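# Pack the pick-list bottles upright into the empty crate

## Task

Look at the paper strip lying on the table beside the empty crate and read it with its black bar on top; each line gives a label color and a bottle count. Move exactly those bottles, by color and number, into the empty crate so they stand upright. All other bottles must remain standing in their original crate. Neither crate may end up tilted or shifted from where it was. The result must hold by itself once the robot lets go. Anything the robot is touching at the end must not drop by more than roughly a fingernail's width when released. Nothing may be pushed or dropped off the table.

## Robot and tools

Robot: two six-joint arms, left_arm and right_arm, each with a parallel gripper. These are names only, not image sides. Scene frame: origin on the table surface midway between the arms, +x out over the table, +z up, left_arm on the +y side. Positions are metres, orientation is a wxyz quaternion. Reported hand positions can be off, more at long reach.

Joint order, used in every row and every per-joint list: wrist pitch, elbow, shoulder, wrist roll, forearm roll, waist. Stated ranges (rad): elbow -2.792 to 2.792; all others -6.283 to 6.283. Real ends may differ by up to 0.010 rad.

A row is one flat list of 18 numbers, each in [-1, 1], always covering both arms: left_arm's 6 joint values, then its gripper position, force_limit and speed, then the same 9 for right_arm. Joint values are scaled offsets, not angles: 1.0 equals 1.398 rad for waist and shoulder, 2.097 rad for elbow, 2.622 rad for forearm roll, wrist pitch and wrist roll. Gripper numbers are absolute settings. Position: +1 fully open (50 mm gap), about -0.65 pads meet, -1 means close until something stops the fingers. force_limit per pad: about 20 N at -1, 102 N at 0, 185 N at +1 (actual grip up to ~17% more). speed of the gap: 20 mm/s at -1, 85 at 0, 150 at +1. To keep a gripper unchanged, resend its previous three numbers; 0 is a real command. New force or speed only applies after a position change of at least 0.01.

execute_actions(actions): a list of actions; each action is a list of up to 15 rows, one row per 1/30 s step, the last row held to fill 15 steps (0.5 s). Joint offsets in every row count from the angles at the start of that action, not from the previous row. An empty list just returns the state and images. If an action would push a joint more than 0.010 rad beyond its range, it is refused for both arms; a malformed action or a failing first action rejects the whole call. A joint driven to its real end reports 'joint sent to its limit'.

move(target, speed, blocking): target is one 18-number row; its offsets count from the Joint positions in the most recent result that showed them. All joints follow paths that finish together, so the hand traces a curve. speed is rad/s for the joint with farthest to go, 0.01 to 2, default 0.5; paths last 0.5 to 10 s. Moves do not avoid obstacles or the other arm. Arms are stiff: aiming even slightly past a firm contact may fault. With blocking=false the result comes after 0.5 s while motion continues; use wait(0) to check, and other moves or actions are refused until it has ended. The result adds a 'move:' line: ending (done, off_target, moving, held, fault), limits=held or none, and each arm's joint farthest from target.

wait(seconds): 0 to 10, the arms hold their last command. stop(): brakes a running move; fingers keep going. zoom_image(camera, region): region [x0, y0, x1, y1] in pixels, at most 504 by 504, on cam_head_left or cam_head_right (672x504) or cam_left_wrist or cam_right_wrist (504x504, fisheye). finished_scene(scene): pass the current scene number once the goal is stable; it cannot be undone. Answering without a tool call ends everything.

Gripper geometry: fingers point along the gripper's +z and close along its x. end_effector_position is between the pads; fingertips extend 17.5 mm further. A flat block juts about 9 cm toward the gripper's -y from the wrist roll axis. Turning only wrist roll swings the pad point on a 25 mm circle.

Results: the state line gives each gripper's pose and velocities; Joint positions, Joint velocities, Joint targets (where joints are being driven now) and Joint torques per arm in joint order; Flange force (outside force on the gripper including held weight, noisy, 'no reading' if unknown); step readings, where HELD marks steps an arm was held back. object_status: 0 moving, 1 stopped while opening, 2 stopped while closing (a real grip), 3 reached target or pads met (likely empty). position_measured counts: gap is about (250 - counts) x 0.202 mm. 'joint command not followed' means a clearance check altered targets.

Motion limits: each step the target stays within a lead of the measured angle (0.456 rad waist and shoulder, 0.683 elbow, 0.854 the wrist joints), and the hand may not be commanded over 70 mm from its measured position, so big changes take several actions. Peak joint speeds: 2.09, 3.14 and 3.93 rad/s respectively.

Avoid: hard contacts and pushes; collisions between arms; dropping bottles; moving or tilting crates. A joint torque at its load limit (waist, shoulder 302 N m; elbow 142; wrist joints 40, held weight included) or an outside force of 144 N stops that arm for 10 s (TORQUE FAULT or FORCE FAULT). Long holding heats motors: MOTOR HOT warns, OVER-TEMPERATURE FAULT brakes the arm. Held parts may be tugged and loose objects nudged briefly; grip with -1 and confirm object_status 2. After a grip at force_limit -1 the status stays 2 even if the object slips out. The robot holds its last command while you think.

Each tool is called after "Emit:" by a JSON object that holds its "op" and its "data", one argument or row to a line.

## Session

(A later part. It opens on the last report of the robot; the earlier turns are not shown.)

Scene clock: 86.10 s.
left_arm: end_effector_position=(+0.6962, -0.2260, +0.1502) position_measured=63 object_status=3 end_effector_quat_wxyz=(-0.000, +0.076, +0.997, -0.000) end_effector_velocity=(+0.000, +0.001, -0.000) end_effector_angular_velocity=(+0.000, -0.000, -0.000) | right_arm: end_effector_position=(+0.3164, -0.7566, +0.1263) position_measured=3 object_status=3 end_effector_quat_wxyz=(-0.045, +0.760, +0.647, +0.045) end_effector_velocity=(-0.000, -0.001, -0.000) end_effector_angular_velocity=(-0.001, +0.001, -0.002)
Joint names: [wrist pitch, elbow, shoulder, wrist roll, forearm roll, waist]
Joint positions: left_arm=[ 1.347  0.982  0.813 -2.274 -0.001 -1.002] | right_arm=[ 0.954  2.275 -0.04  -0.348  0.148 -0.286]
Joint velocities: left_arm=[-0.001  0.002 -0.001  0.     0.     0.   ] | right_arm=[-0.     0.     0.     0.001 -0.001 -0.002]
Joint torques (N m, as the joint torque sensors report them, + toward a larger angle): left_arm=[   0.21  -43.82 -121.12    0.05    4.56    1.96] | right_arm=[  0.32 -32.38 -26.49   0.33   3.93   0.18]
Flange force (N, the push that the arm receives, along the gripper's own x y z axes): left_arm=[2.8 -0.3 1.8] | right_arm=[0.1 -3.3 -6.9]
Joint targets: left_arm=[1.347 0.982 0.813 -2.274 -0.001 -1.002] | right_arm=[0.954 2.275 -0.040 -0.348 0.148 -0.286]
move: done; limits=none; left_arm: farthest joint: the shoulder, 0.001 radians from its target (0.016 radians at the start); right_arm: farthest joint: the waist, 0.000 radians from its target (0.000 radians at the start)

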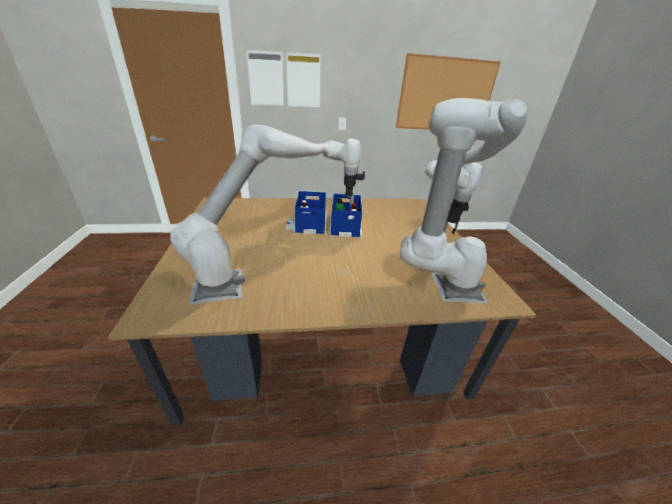

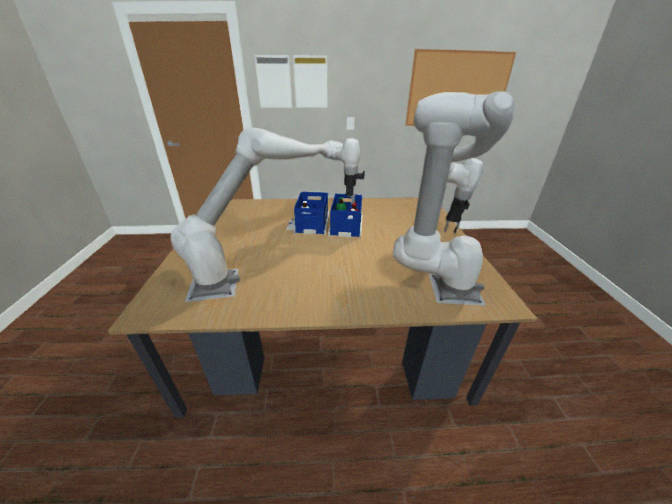

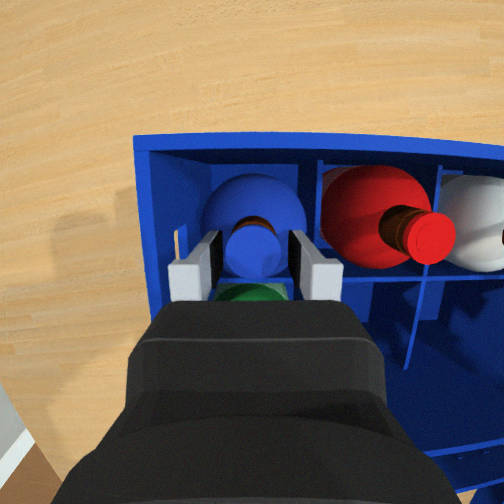

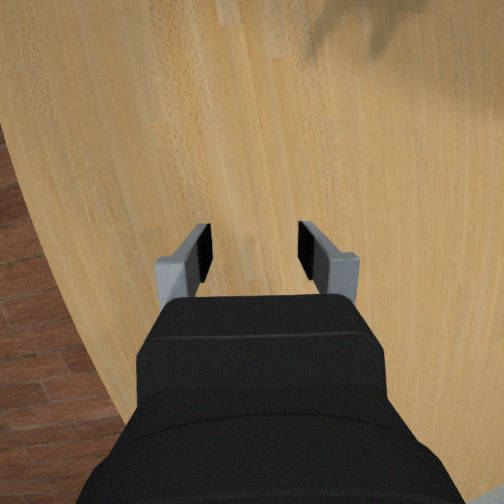

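Emit:
{"op": "move", "data": {
  "target": [0,0,0,0,0,0,-1,-0.5,0,0,0,0,0,0,0,1,0,0]
}}

Emit:
{"op": "move", "data": {
  "target": [0.073,-0.0763,-0.0225,0,0,0,-1,-0.5,0,0,0,0,0,0,0,1,0,0],
  "speed": 0.2
}}

Emit:
{"op": "move", "data": {
  "target": [0.065,-0.0866,0.0081,0,0,0,-1,-0.5,0,0,0,0,0,0,0,1,0,0],
  "speed": 0.25
}}

Emit:
{"op": "move", "data": {
  "target": [-0.092,0.2997,-0.277,0.0385,0,0.1125,-1,-0.5,0,0,0,0,0,0,0,1,0,0],
  "speed": 0.5
}}

Emit:
{"op": "move", "data": {
  "target": [-0.0578,0.0596,0.019,0,0,0,-1,-0.5,0,0,0,0,0,0,0,1,0,0],
  "speed": 0.15
}}

Scene clock: 92.73 s.
left_arm: end_effector_position=(+0.6962, -0.2260, +0.1501) position_measured=127 object_status=2 end_effector_quat_wxyz=(-0.000, +0.076, +0.997, -0.000) end_effector_velocity=(-0.001, -0.001, -0.000) end_effector_angular_velocity=(+0.002, +0.001, -0.003) | right_arm: end_effector_position=(+0.3164, -0.7566, +0.1263) position_measured=3 object_status=3 end_effector_quat_wxyz=(-0.045, +0.760, +0.647, +0.045) end_effector_velocity=(-0.000, +0.000, +0.000) end_effector_angular_velocity=(+0.001, -0.000, -0.003)
Joint names: [wrist pitch, elbow, shoulder, wrist roll, forearm roll, waist]
Joint positions: left_arm=[ 1.347  0.982  0.813 -2.274 -0.001 -1.002] | right_arm=[ 0.954  2.275 -0.04  -0.348  0.148 -0.286]
Joint velocities: left_arm=[ 0.002 -0.002  0.001  0.001  0.    -0.001] | right_arm=[ 0.     0.    -0.     0.001  0.002 -0.001]
Joint torques (N m, as the joint torque sensors report them, + toward a larger angle): left_arm=[   0.17  -43.36 -121.09    0.12    4.42    2.74] | right_arm=[  0.07 -33.14 -27.89   0.17   4.09  -1.32]
Flange force (N, the push that the arm receives, along the gripper's own x y z axes): left_arm=[1.7 -3.4 2.1] | right_arm=[3.5 -1.0 -4.6]
Joint targets: left_arm=[1.347 0.982 0.813 -2.274 -0.001 -1.002] | right_arm=[0.954 2.275 -0.040 -0.348 0.148 -0.286]
move: done; limits=none; left_arm: farthest joint: the waist, 0.000 radians from its target (0.000 radians at the start); right_arm: farthest joint: the waist, 0.000 radians from its target (0.000 radians at the start)

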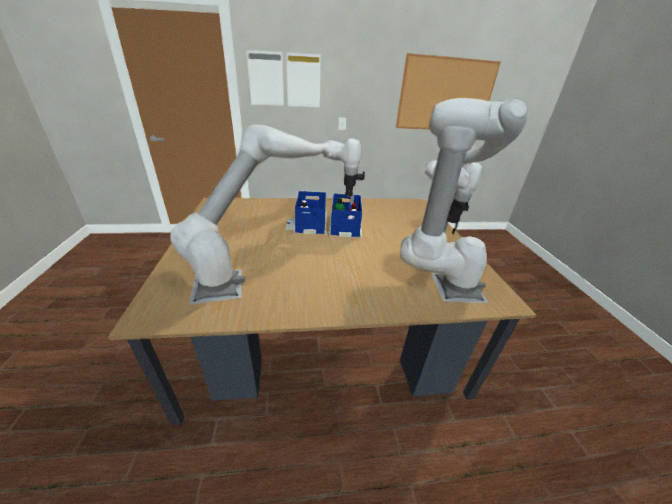

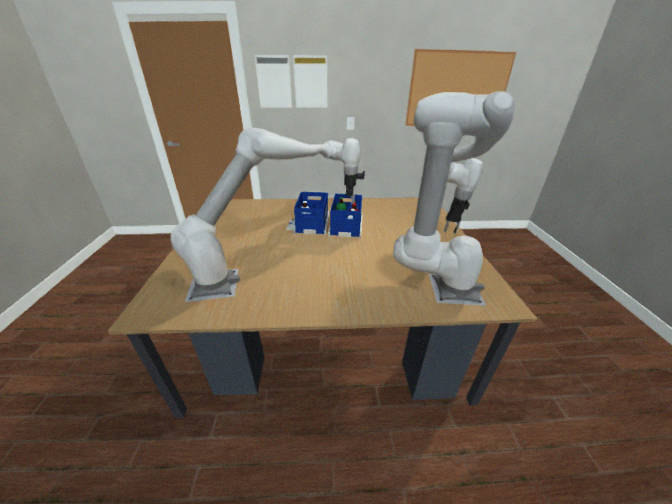

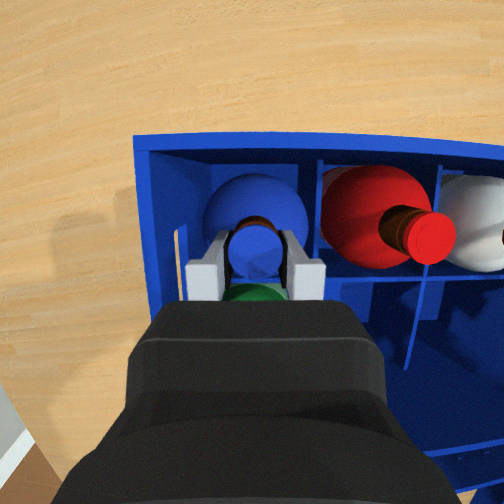

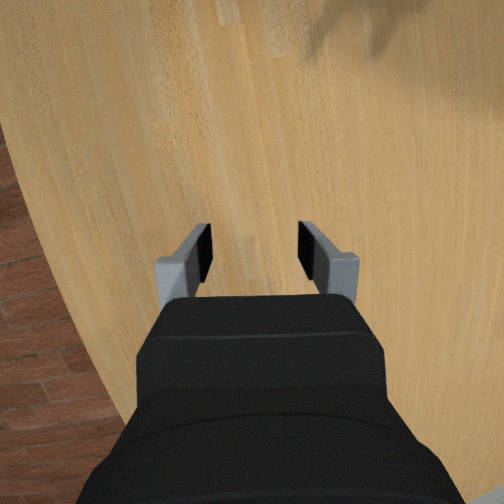

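Scene clock: 94.07 s.
left_arm: end_effector_position=(+0.6963, -0.2261, +0.2700) position_measured=127 object_status=2 end_effector_quat_wxyz=(-0.000, +0.076, +0.997, -0.000) end_effector_velocity=(+0.000, -0.000, +0.001) end_effector_angular_velocity=(-0.001, -0.001, -0.001) | right_arm: end_effector_position=(+0.3164, -0.7566, +0.1263) position_measured=3 object_status=3 end_effector_quat_wxyz=(-0.045, +0.760, +0.647, +0.045) end_effector_velocity=(-0.000, +0.000, -0.001) end_effector_angular_velocity=(+0.001, +0.001, -0.002)
Joint names: [wrist pitch, elbow, shoulder, wrist roll, forearm roll, waist]
Joint positions: left_arm=[ 1.538  0.822  0.782 -2.274 -0.001 -1.002] | right_arm=[ 0.954  2.275 -0.04  -0.348  0.148 -0.286]
Joint velocities: left_arm=[-0.    -0.001 -0.     0.001  0.001 -0.   ] | right_arm=[ 0.     0.001  0.001  0.     0.001 -0.001]
Joint torques (N m, as the joint torque sensors report them, + toward a larger angle): left_arm=[  -0.11  -47.59 -125.92    0.19    4.14    2.69] | right_arm=[ -0.04 -33.08 -29.79   0.4    3.77   4.04]
Flange force (N, the push that the arm receives, along the gripper's own x y z axes): left_arm=[0.6 -3.6 7.1] | right_arm=[-10.5 -1.1 -3.6]
Joint targets: left_arm=[1.538 0.822 0.782 -2.274 -0.001 -1.002] | right_arm=[0.954 2.275 -0.040 -0.348 0.148 -0.286]
move: done; limits=none; left_arm: farthest joint: the waist, 0.000 radians from its target (0.000 radians at the start); right_arm: farthest joint: the waist, 0.000 radians from its target (0.000 radians at the start)

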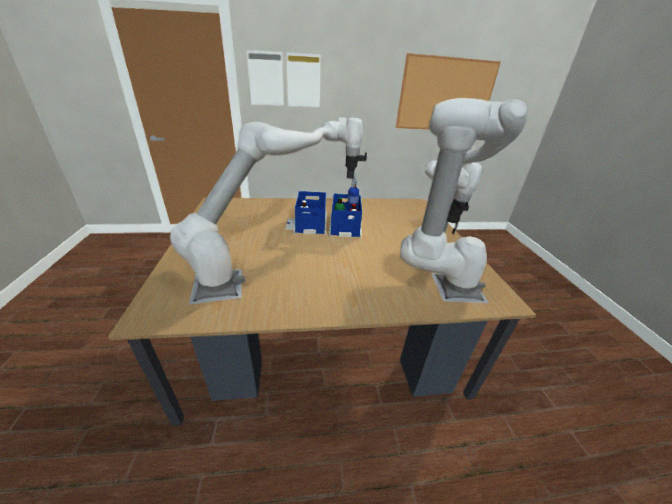

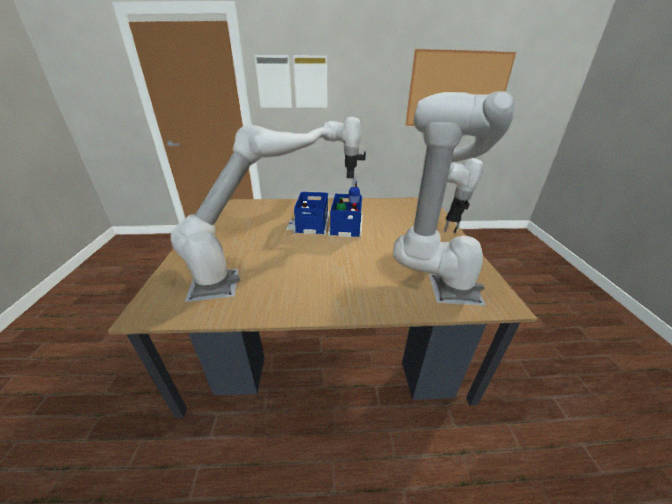

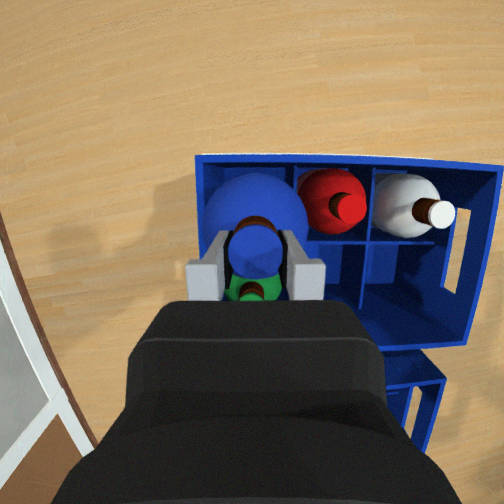

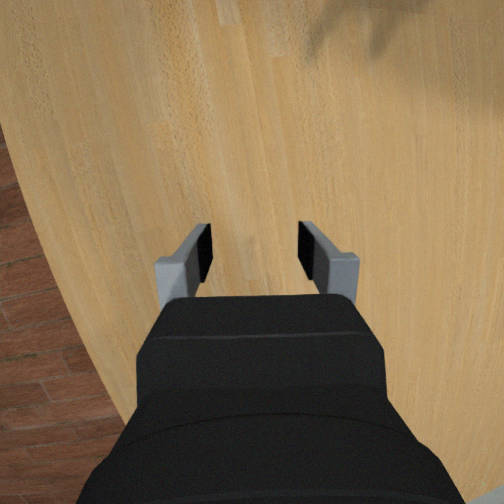

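Scene clock: 95.20 s.
left_arm: end_effector_position=(+0.6963, -0.2261, +0.3599) position_measured=127 object_status=2 end_effector_quat_wxyz=(-0.000, +0.076, +0.997, -0.000) end_effector_velocity=(+0.001, -0.000, +0.000) end_effector_angular_velocity=(-0.000, -0.000, +0.001) | right_arm: end_effector_position=(+0.3164, -0.7566, +0.1263) position_measured=3 object_status=3 end_effector_quat_wxyz=(-0.045, +0.760, +0.647, +0.045) end_effector_velocity=(+0.000, -0.000, +0.000) end_effector_angular_velocity=(-0.000, -0.001, -0.002)
Joint names: [wrist pitch, elbow, shoulder, wrist roll, forearm roll, waist]
Joint positions: left_arm=[ 1.708  0.641  0.793 -2.274 -0.001 -1.002] | right_arm=[ 0.954  2.275 -0.04  -0.348  0.148 -0.286]
Joint velocities: left_arm=[ 0.001 -0.003  0.002  0.     0.     0.001] | right_arm=[-0.    -0.    -0.     0.001  0.    -0.001]
Joint torques (N m, as the joint torque sensors report them, + toward a larger angle): left_arm=[  -0.04  -46.56 -125.19    0.01    4.46    0.72] | right_arm=[  0.08 -31.89 -27.64   0.39   4.06   2.55]
Flange force (N, the push that the arm receives, along the gripper's own x y z axes): left_arm=[-0.9 -1.8 5.4] | right_arm=[-6.2 -2.1 -7.6]
Joint targets: left_arm=[1.708 0.641 0.793 -2.274 -0.001 -1.002] | right_arm=[0.954 2.275 -0.040 -0.348 0.148 -0.286]
move: done; limits=none; left_arm: farthest joint: the waist, 0.000 radians from its target (0.000 radians at the start); right_arm: farthest joint: the waist, 0.000 radians from its target (0.000 radians at the start)

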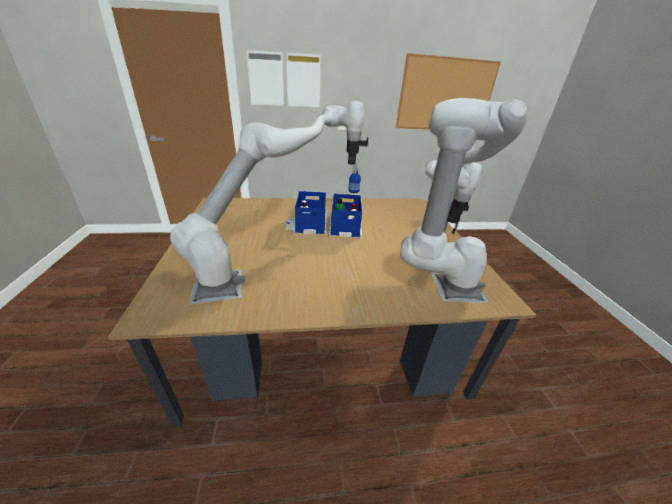

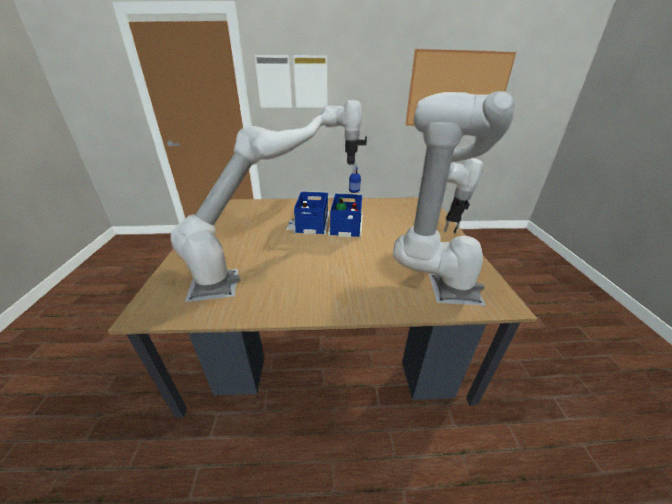

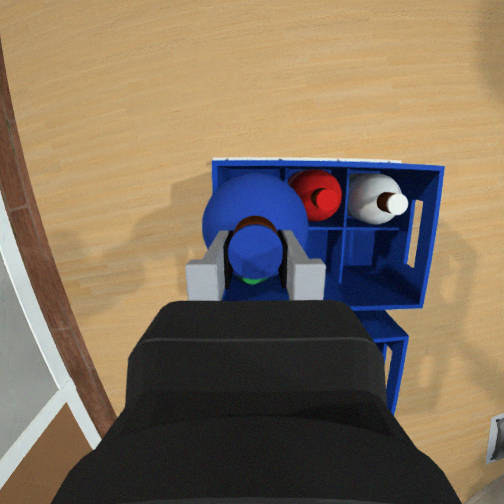

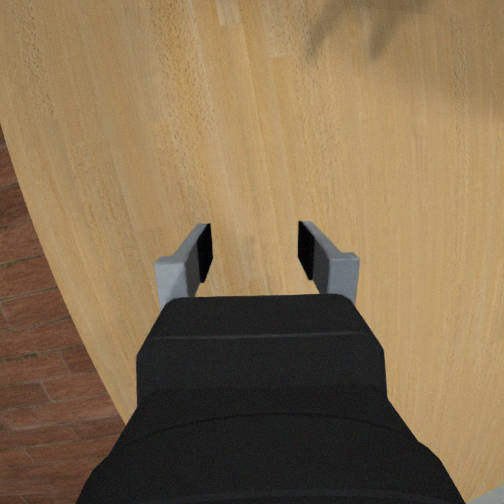

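Scene clock: 96.93 s.
left_arm: end_effector_position=(+0.6542, +0.0142, +0.3599) position_measured=127 object_status=2 end_effector_quat_wxyz=(-0.000, +0.048, +0.999, -0.000) end_effector_velocity=(+0.000, +0.002, +0.001) end_effector_angular_velocity=(+0.000, -0.000, +0.001) | right_arm: end_effector_position=(+0.3164, -0.7566, +0.1263) position_measured=3 object_status=3 end_effector_quat_wxyz=(-0.045, +0.760, +0.647, +0.045) end_effector_velocity=(+0.001, -0.001, +0.001) end_effector_angular_velocity=(-0.001, -0.001, -0.000)
Joint names: [wrist pitch, elbow, shoulder, wrist roll, forearm roll, waist]
Joint positions: left_arm=[ 1.467  1.269  0.406 -2.173 -0.001 -0.845] | right_arm=[ 0.954  2.275 -0.04  -0.348  0.148 -0.286]
Joint velocities: left_arm=[ 0.001  0.002 -0.002  0.001  0.     0.002] | right_arm=[ 0.    -0.001 -0.     0.001 -0.001 -0.   ]
Joint torques (N m, as the joint torque sensors report them, + toward a larger angle): left_arm=[ -0.07 -46.8  -90.17   0.23   4.3    2.55] | right_arm=[ -0.19 -33.05 -28.23   0.61   3.97   0.01]
Flange force (N, the push that the arm receives, along the gripper's own x y z axes): left_arm=[2.0 -2.2 5.3] | right_arm=[-0.8 -1.3 -5.5]
Joint targets: left_arm=[1.467 1.269 0.406 -2.173 -0.001 -0.845] | right_arm=[0.954 2.275 -0.040 -0.348 0.148 -0.286]
move: done; limits=none; left_arm: farthest joint: the waist, 0.000 radians from its target (0.157 radians at the start); right_arm: farthest joint: the waist, 0.000 radians from its target (0.000 radians at the start)

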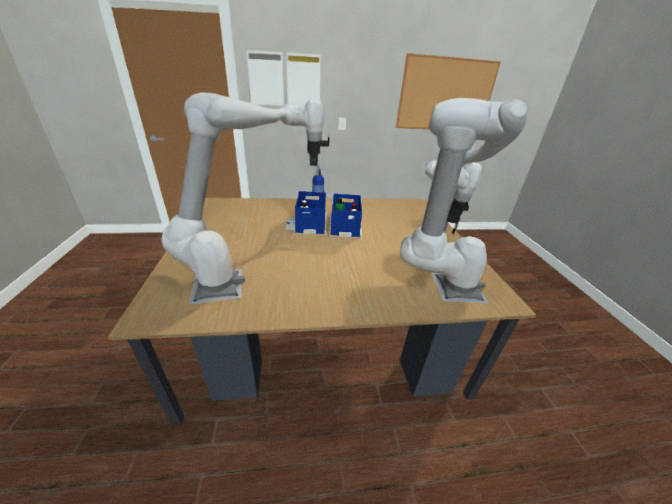

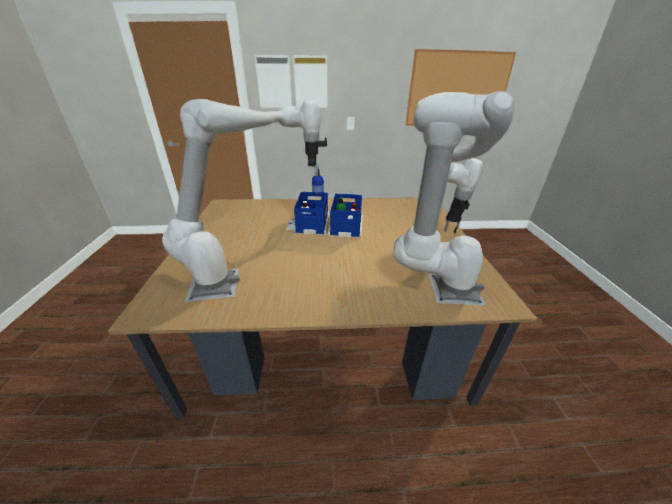

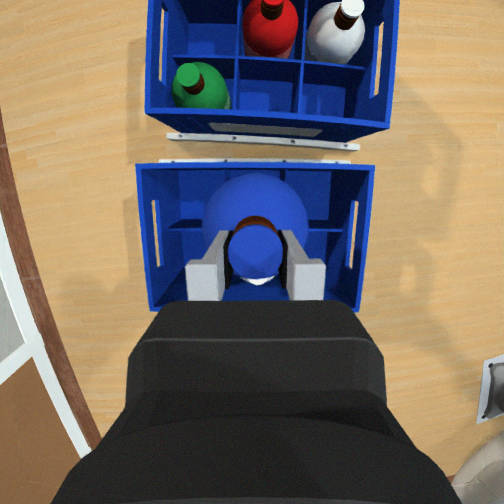

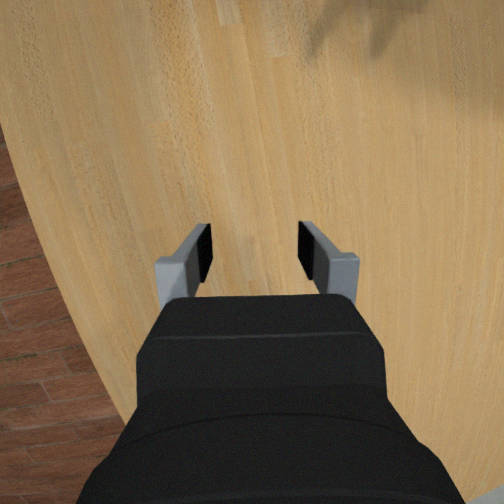

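Scene clock: 98.33 s.
left_arm: end_effector_position=(+0.6541, +0.0143, +0.2700) position_measured=127 object_status=2 end_effector_quat_wxyz=(-0.000, +0.048, +0.999, -0.000) end_effector_velocity=(-0.000, +0.000, -0.002) end_effector_angular_velocity=(+0.002, +0.001, +0.001) | right_arm: end_effector_position=(+0.3164, -0.7566, +0.1263) position_measured=3 object_status=3 end_effector_quat_wxyz=(-0.045, +0.760, +0.647, +0.045) end_effector_velocity=(+0.001, -0.000, +0.000) end_effector_angular_velocity=(+0.000, -0.001, -0.002)
Joint names: [wrist pitch, elbow, shoulder, wrist roll, forearm roll, waist]
Joint positions: left_arm=[ 1.316  1.394  0.432 -2.173 -0.001 -0.845] | right_arm=[ 0.954  2.275 -0.04  -0.348  0.148 -0.286]
Joint velocities: left_arm=[-0.001  0.002  0.001 -0.001  0.001 -0.   ] | right_arm=[-0.    -0.001  0.     0.001  0.001 -0.001]
Joint torques (N m, as the joint torque sensors report them, + toward a larger angle): left_arm=[ -0.12 -45.35 -91.85   0.32   4.14   1.55] | right_arm=[ -0.41 -32.73 -26.15   0.25   3.77   2.1 ]
Flange force (N, the push that the arm receives, along the gripper's own x y z axes): left_arm=[0.1 -2.5 6.0] | right_arm=[-3.7 -5.5 -9.8]
Joint targets: left_arm=[1.316 1.394 0.432 -2.173 -0.001 -0.845] | right_arm=[0.954 2.275 -0.040 -0.348 0.148 -0.286]
move: done; limits=none; left_arm: farthest joint: the waist, 0.000 radians from its target (0.000 radians at the start); right_arm: farthest joint: the waist, 0.000 radians from its target (0.000 radians at the start)

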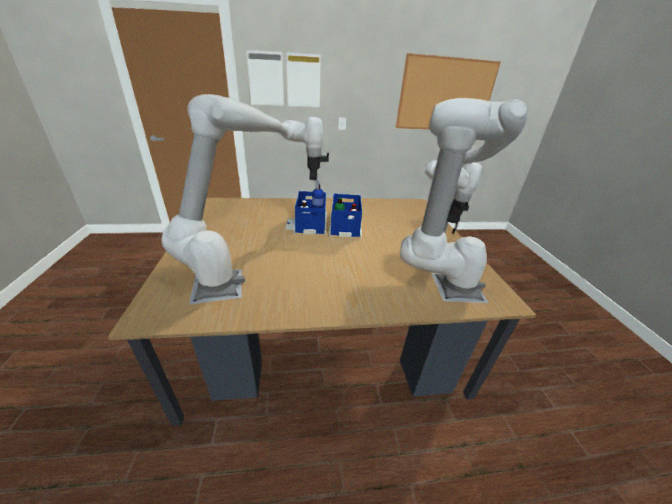

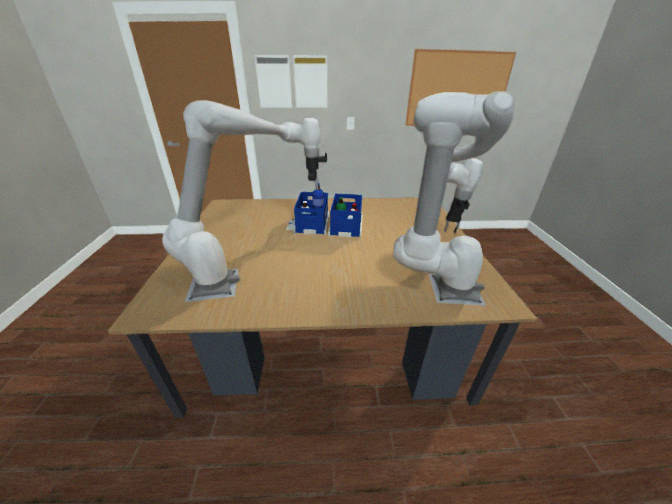

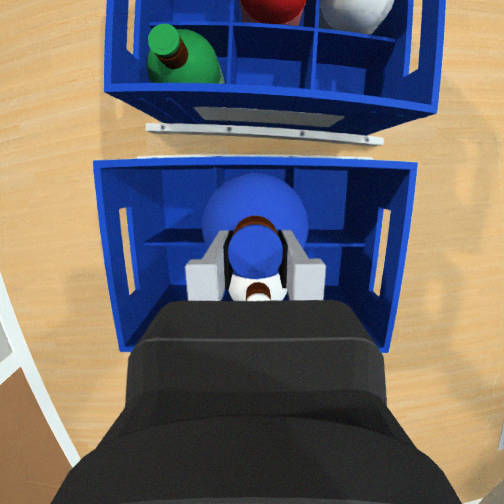

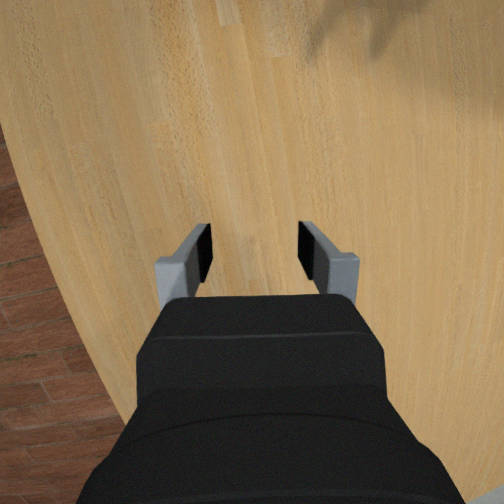

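Emit:
{"op": "move", "data": {
  "target": [-0.0743,0.064,0.0432,0,0,0,-1,-0.5,0,0,0,0,0,0,0,1,0,0],
  "speed": 0.12
}}

Scene clock: 103.03 s.
left_arm: end_effector_position=(+0.6511, +0.0169, +0.1515) position_measured=127 object_status=2 end_effector_quat_wxyz=(-0.000, +0.048, +0.999, -0.000) end_effector_velocity=(-0.001, -0.000, -0.002) end_effector_angular_velocity=(+0.000, +0.001, -0.000) | right_arm: end_effector_position=(+0.3164, -0.7566, +0.1263) position_measured=3 object_status=3 end_effector_quat_wxyz=(-0.045, +0.760, +0.647, +0.045) end_effector_velocity=(-0.000, -0.000, -0.000) end_effector_angular_velocity=(+0.000, +0.000, -0.002)
Joint names: [wrist pitch, elbow, shoulder, wrist roll, forearm roll, waist]
Joint positions: left_arm=[ 1.121  1.528  0.493 -2.173 -0.001 -0.845] | right_arm=[ 0.954  2.275 -0.04  -0.348  0.148 -0.286]
Joint velocities: left_arm=[-0.002  0.002  0.001 -0.     0.    -0.001] | right_arm=[-0.     0.001 -0.     0.001  0.    -0.002]
Joint torques (N m, as the joint torque sensors report them, + toward a larger angle): left_arm=[ -0.08 -42.56 -93.55  -0.05   3.9    1.83] | right_arm=[  0.08 -32.02 -27.81   0.46   4.14   0.46]
Flange force (N, the push that the arm receives, along the gripper's own x y z axes): left_arm=[2.6 -1.4 5.7] | right_arm=[-1.3 -1.2 -6.7]
Joint targets: left_arm=[1.121 1.528 0.493 -2.173 -0.001 -0.845] | right_arm=[0.954 2.275 -0.040 -0.348 0.148 -0.286]
move: done; limits=none; left_arm: farthest joint: the waist, 0.000 radians from its target (0.000 radians at the start); right_arm: farthest joint: the waist, 0.000 radians from its target (0.000 radians at the start)

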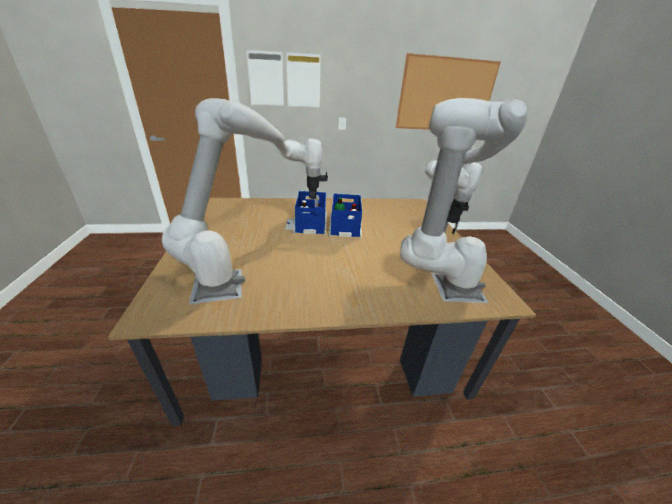

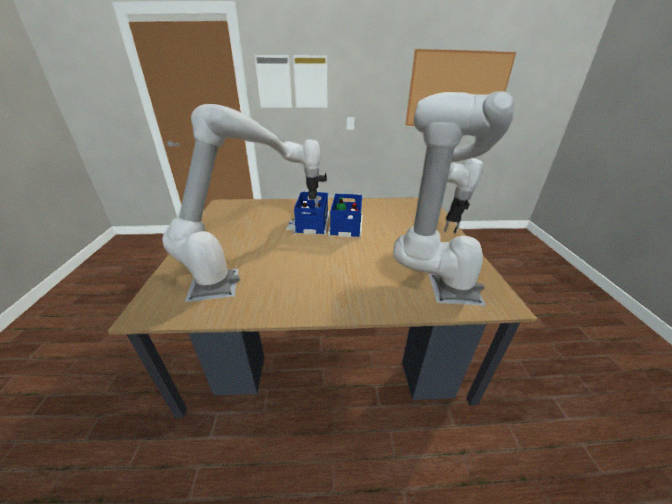

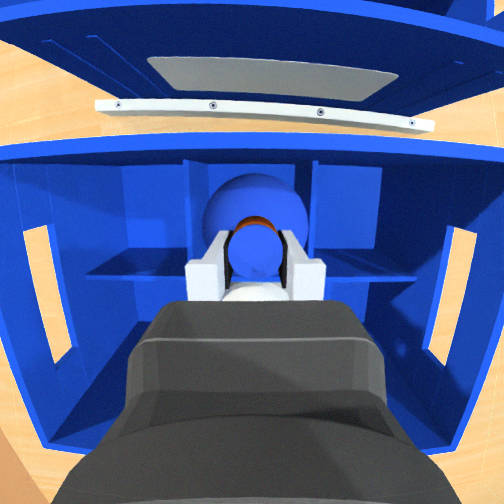

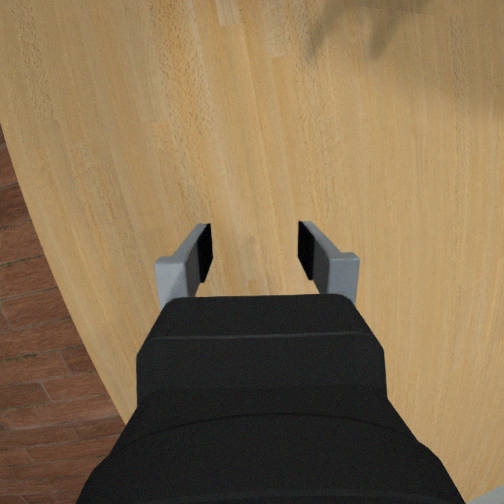

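Emit:
{"op": "move", "data": {
  "target": [0,0,0,0,0,0,0.6,-0.5,0,0,0,0,0,0,0,1,0,0]
}}

Emit:
{"op": "move", "data": {
  "target": [0.0743,-0.064,-0.0432,0,0,0,0.6,-0.5,0,0,0,0,0,0,0,1,0,0],
  "speed": 0.4
}}

Emit:
{"op": "finished_scene", "data": {
  "scene": 1
}}

Scene clock: 106.30 s.
left_arm: end_effector_position=(+0.6511, +0.0169, +0.1514) position_measured=63 object_status=3 end_effector_quat_wxyz=(-0.000, +0.048, +0.999, -0.000) end_effector_velocity=(-0.000, +0.000, -0.001) end_effector_angular_velocity=(+0.001, +0.001, -0.001) | right_arm: end_effector_position=(+0.3164, -0.7566, +0.1263) position_measured=3 object_status=3 end_effector_quat_wxyz=(-0.045, +0.760, +0.647, +0.045) end_effector_velocity=(+0.000, -0.000, -0.000) end_effector_angular_velocity=(+0.000, +0.001, +0.000)
Joint names: [wrist pitch, elbow, shoulder, wrist roll, forearm roll, waist]
Joint positions: left_arm=[ 1.121  1.528  0.493 -2.173 -0.001 -0.845] | right_arm=[ 0.954  2.275 -0.04  -0.348  0.148 -0.286]
Joint velocities: left_arm=[ 0.     0.001  0.     0.001  0.    -0.   ] | right_arm=[ 0.    -0.001  0.001  0.     0.     0.   ]
Joint torques (N m, as the joint torque sensors report them, + toward a larger angle): left_arm=[  0.11 -39.55 -90.11  -0.06   3.99   1.96] | right_arm=[ -0.11 -32.98 -26.8    0.12   3.61   2.25]
Flange force (N, the push that the arm receives, along the gripper's own x y z axes): left_arm=[1.1 -2.2 1.1] | right_arm=[-4.1 -4.7 -7.6]
Joint targets: left_arm=[1.121 1.528 0.493 -2.173 -0.001 -0.845] | right_arm=[0.954 2.275 -0.040 -0.348 0.148 -0.286]
move: done; limits=none; left_arm: farthest joint: the waist, 0.000 radians from its target (0.000 radians at the start); right_arm: farthest joint: the waist, 0.000 radians from its target (0.000 radians at the start)

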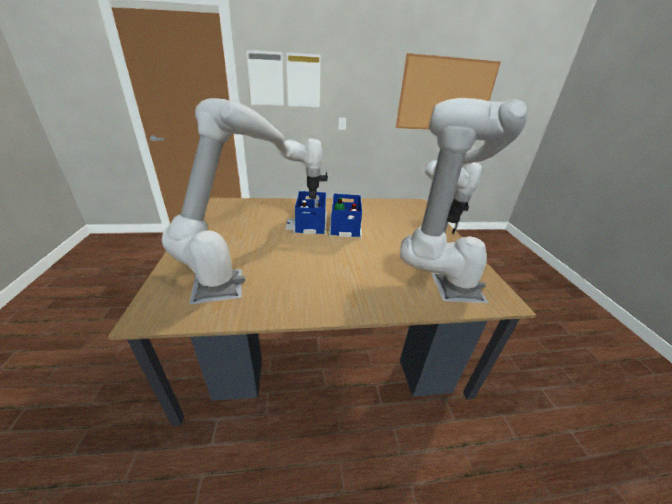

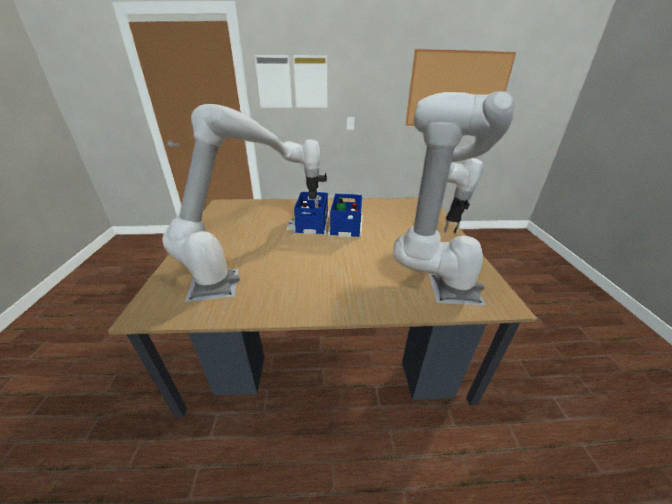

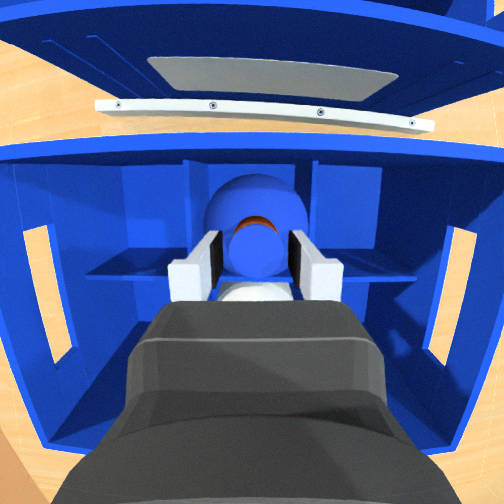

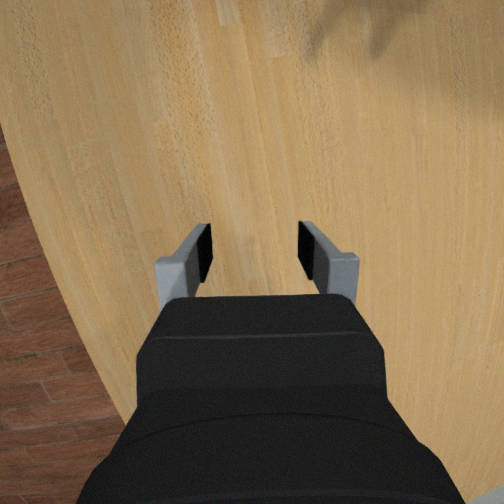

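Scene clock: 107.27 s.
left_arm: end_effector_position=(+0.6541, +0.0143, +0.2699) position_measured=63 object_status=3 end_effector_quat_wxyz=(-0.001, +0.048, +0.999, -0.000) end_effector_velocity=(-0.001, -0.001, -0.000) end_effector_angular_velocity=(+0.000, -0.001, -0.003) | right_arm: end_effector_position=(+0.3164, -0.7566, +0.1263) position_measured=3 object_status=3 end_effector_quat_wxyz=(-0.045, +0.760, +0.647, +0.045) end_effector_velocity=(-0.000, +0.000, -0.000) end_effector_angular_velocity=(+0.001, +0.001, +0.001)
Joint names: [wrist pitch, elbow, shoulder, wrist roll, forearm roll, waist]
Joint positions: left_arm=[ 1.316  1.394  0.432 -2.173 -0.001 -0.845] | right_arm=[ 0.954  2.275 -0.04  -0.348  0.148 -0.286]
Joint velocities: left_arm=[-0.    -0.     0.     0.001  0.001 -0.002] | right_arm=[-0.     0.     0.001 -0.001  0.001  0.   ]
Joint torques (N m, as the joint torque sensors report them, + toward a larger angle): left_arm=[  0.1  -42.01 -86.58   0.32   4.33   0.58] | right_arm=[  0.11 -32.71 -29.84   0.17   3.68   0.32]
Flange force (N, the push that the arm receives, along the gripper's own x y z axes): left_arm=[0.0 -1.9 0.4] | right_arm=[-0.9 1.8 -3.0]
Joint targets: left_arm=[1.316 1.394 0.432 -2.173 -0.001 -0.845] | right_arm=[0.954 2.275 -0.040 -0.348 0.148 -0.286]
move: done; limits=none; left_arm: farthest joint: the elbow, 0.001 radians from its target (0.135 radians at the start); right_arm: farthest joint: the waist, 0.000 radians from its target (0.000 radians at the start)

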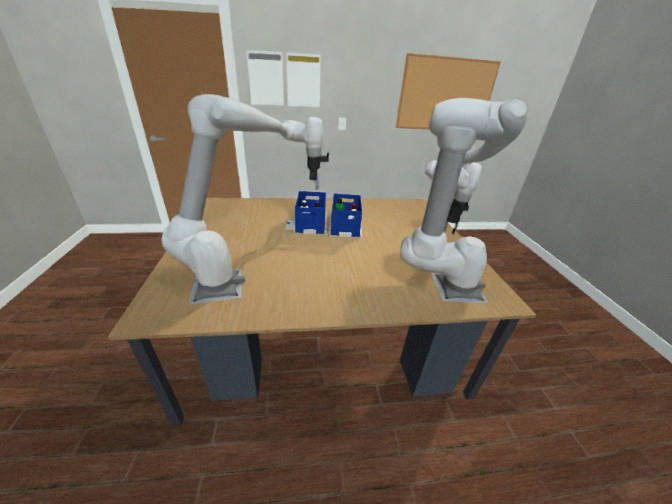

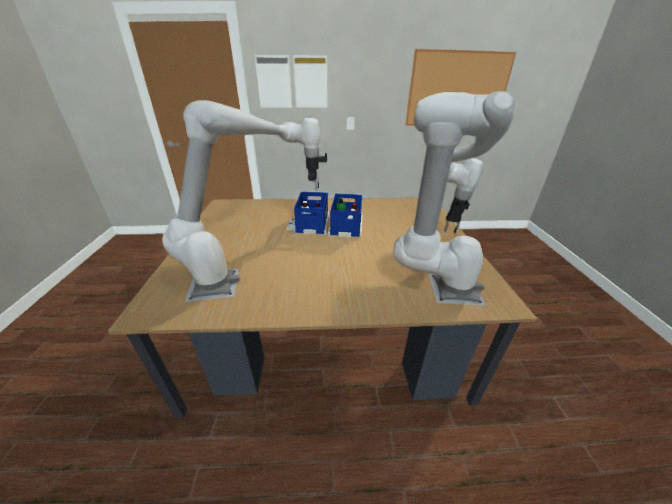

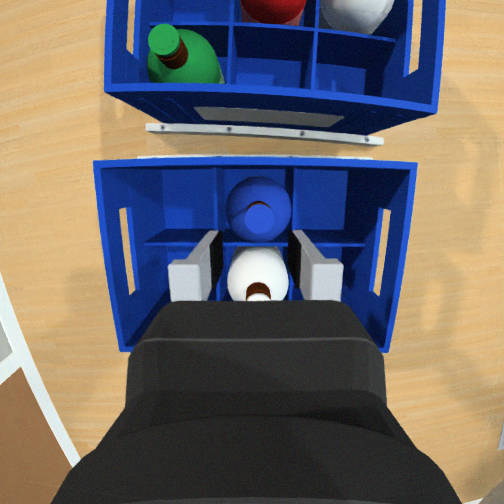

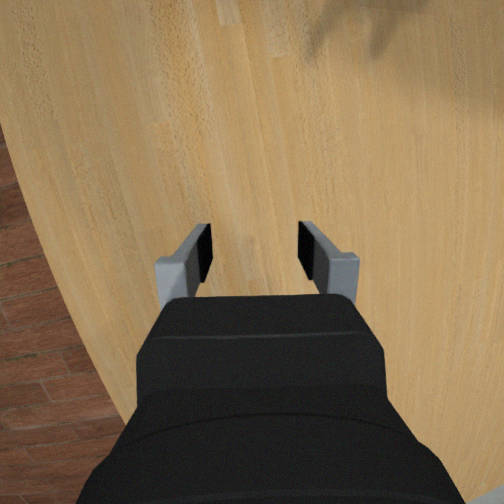

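The scene is finished: the task was done.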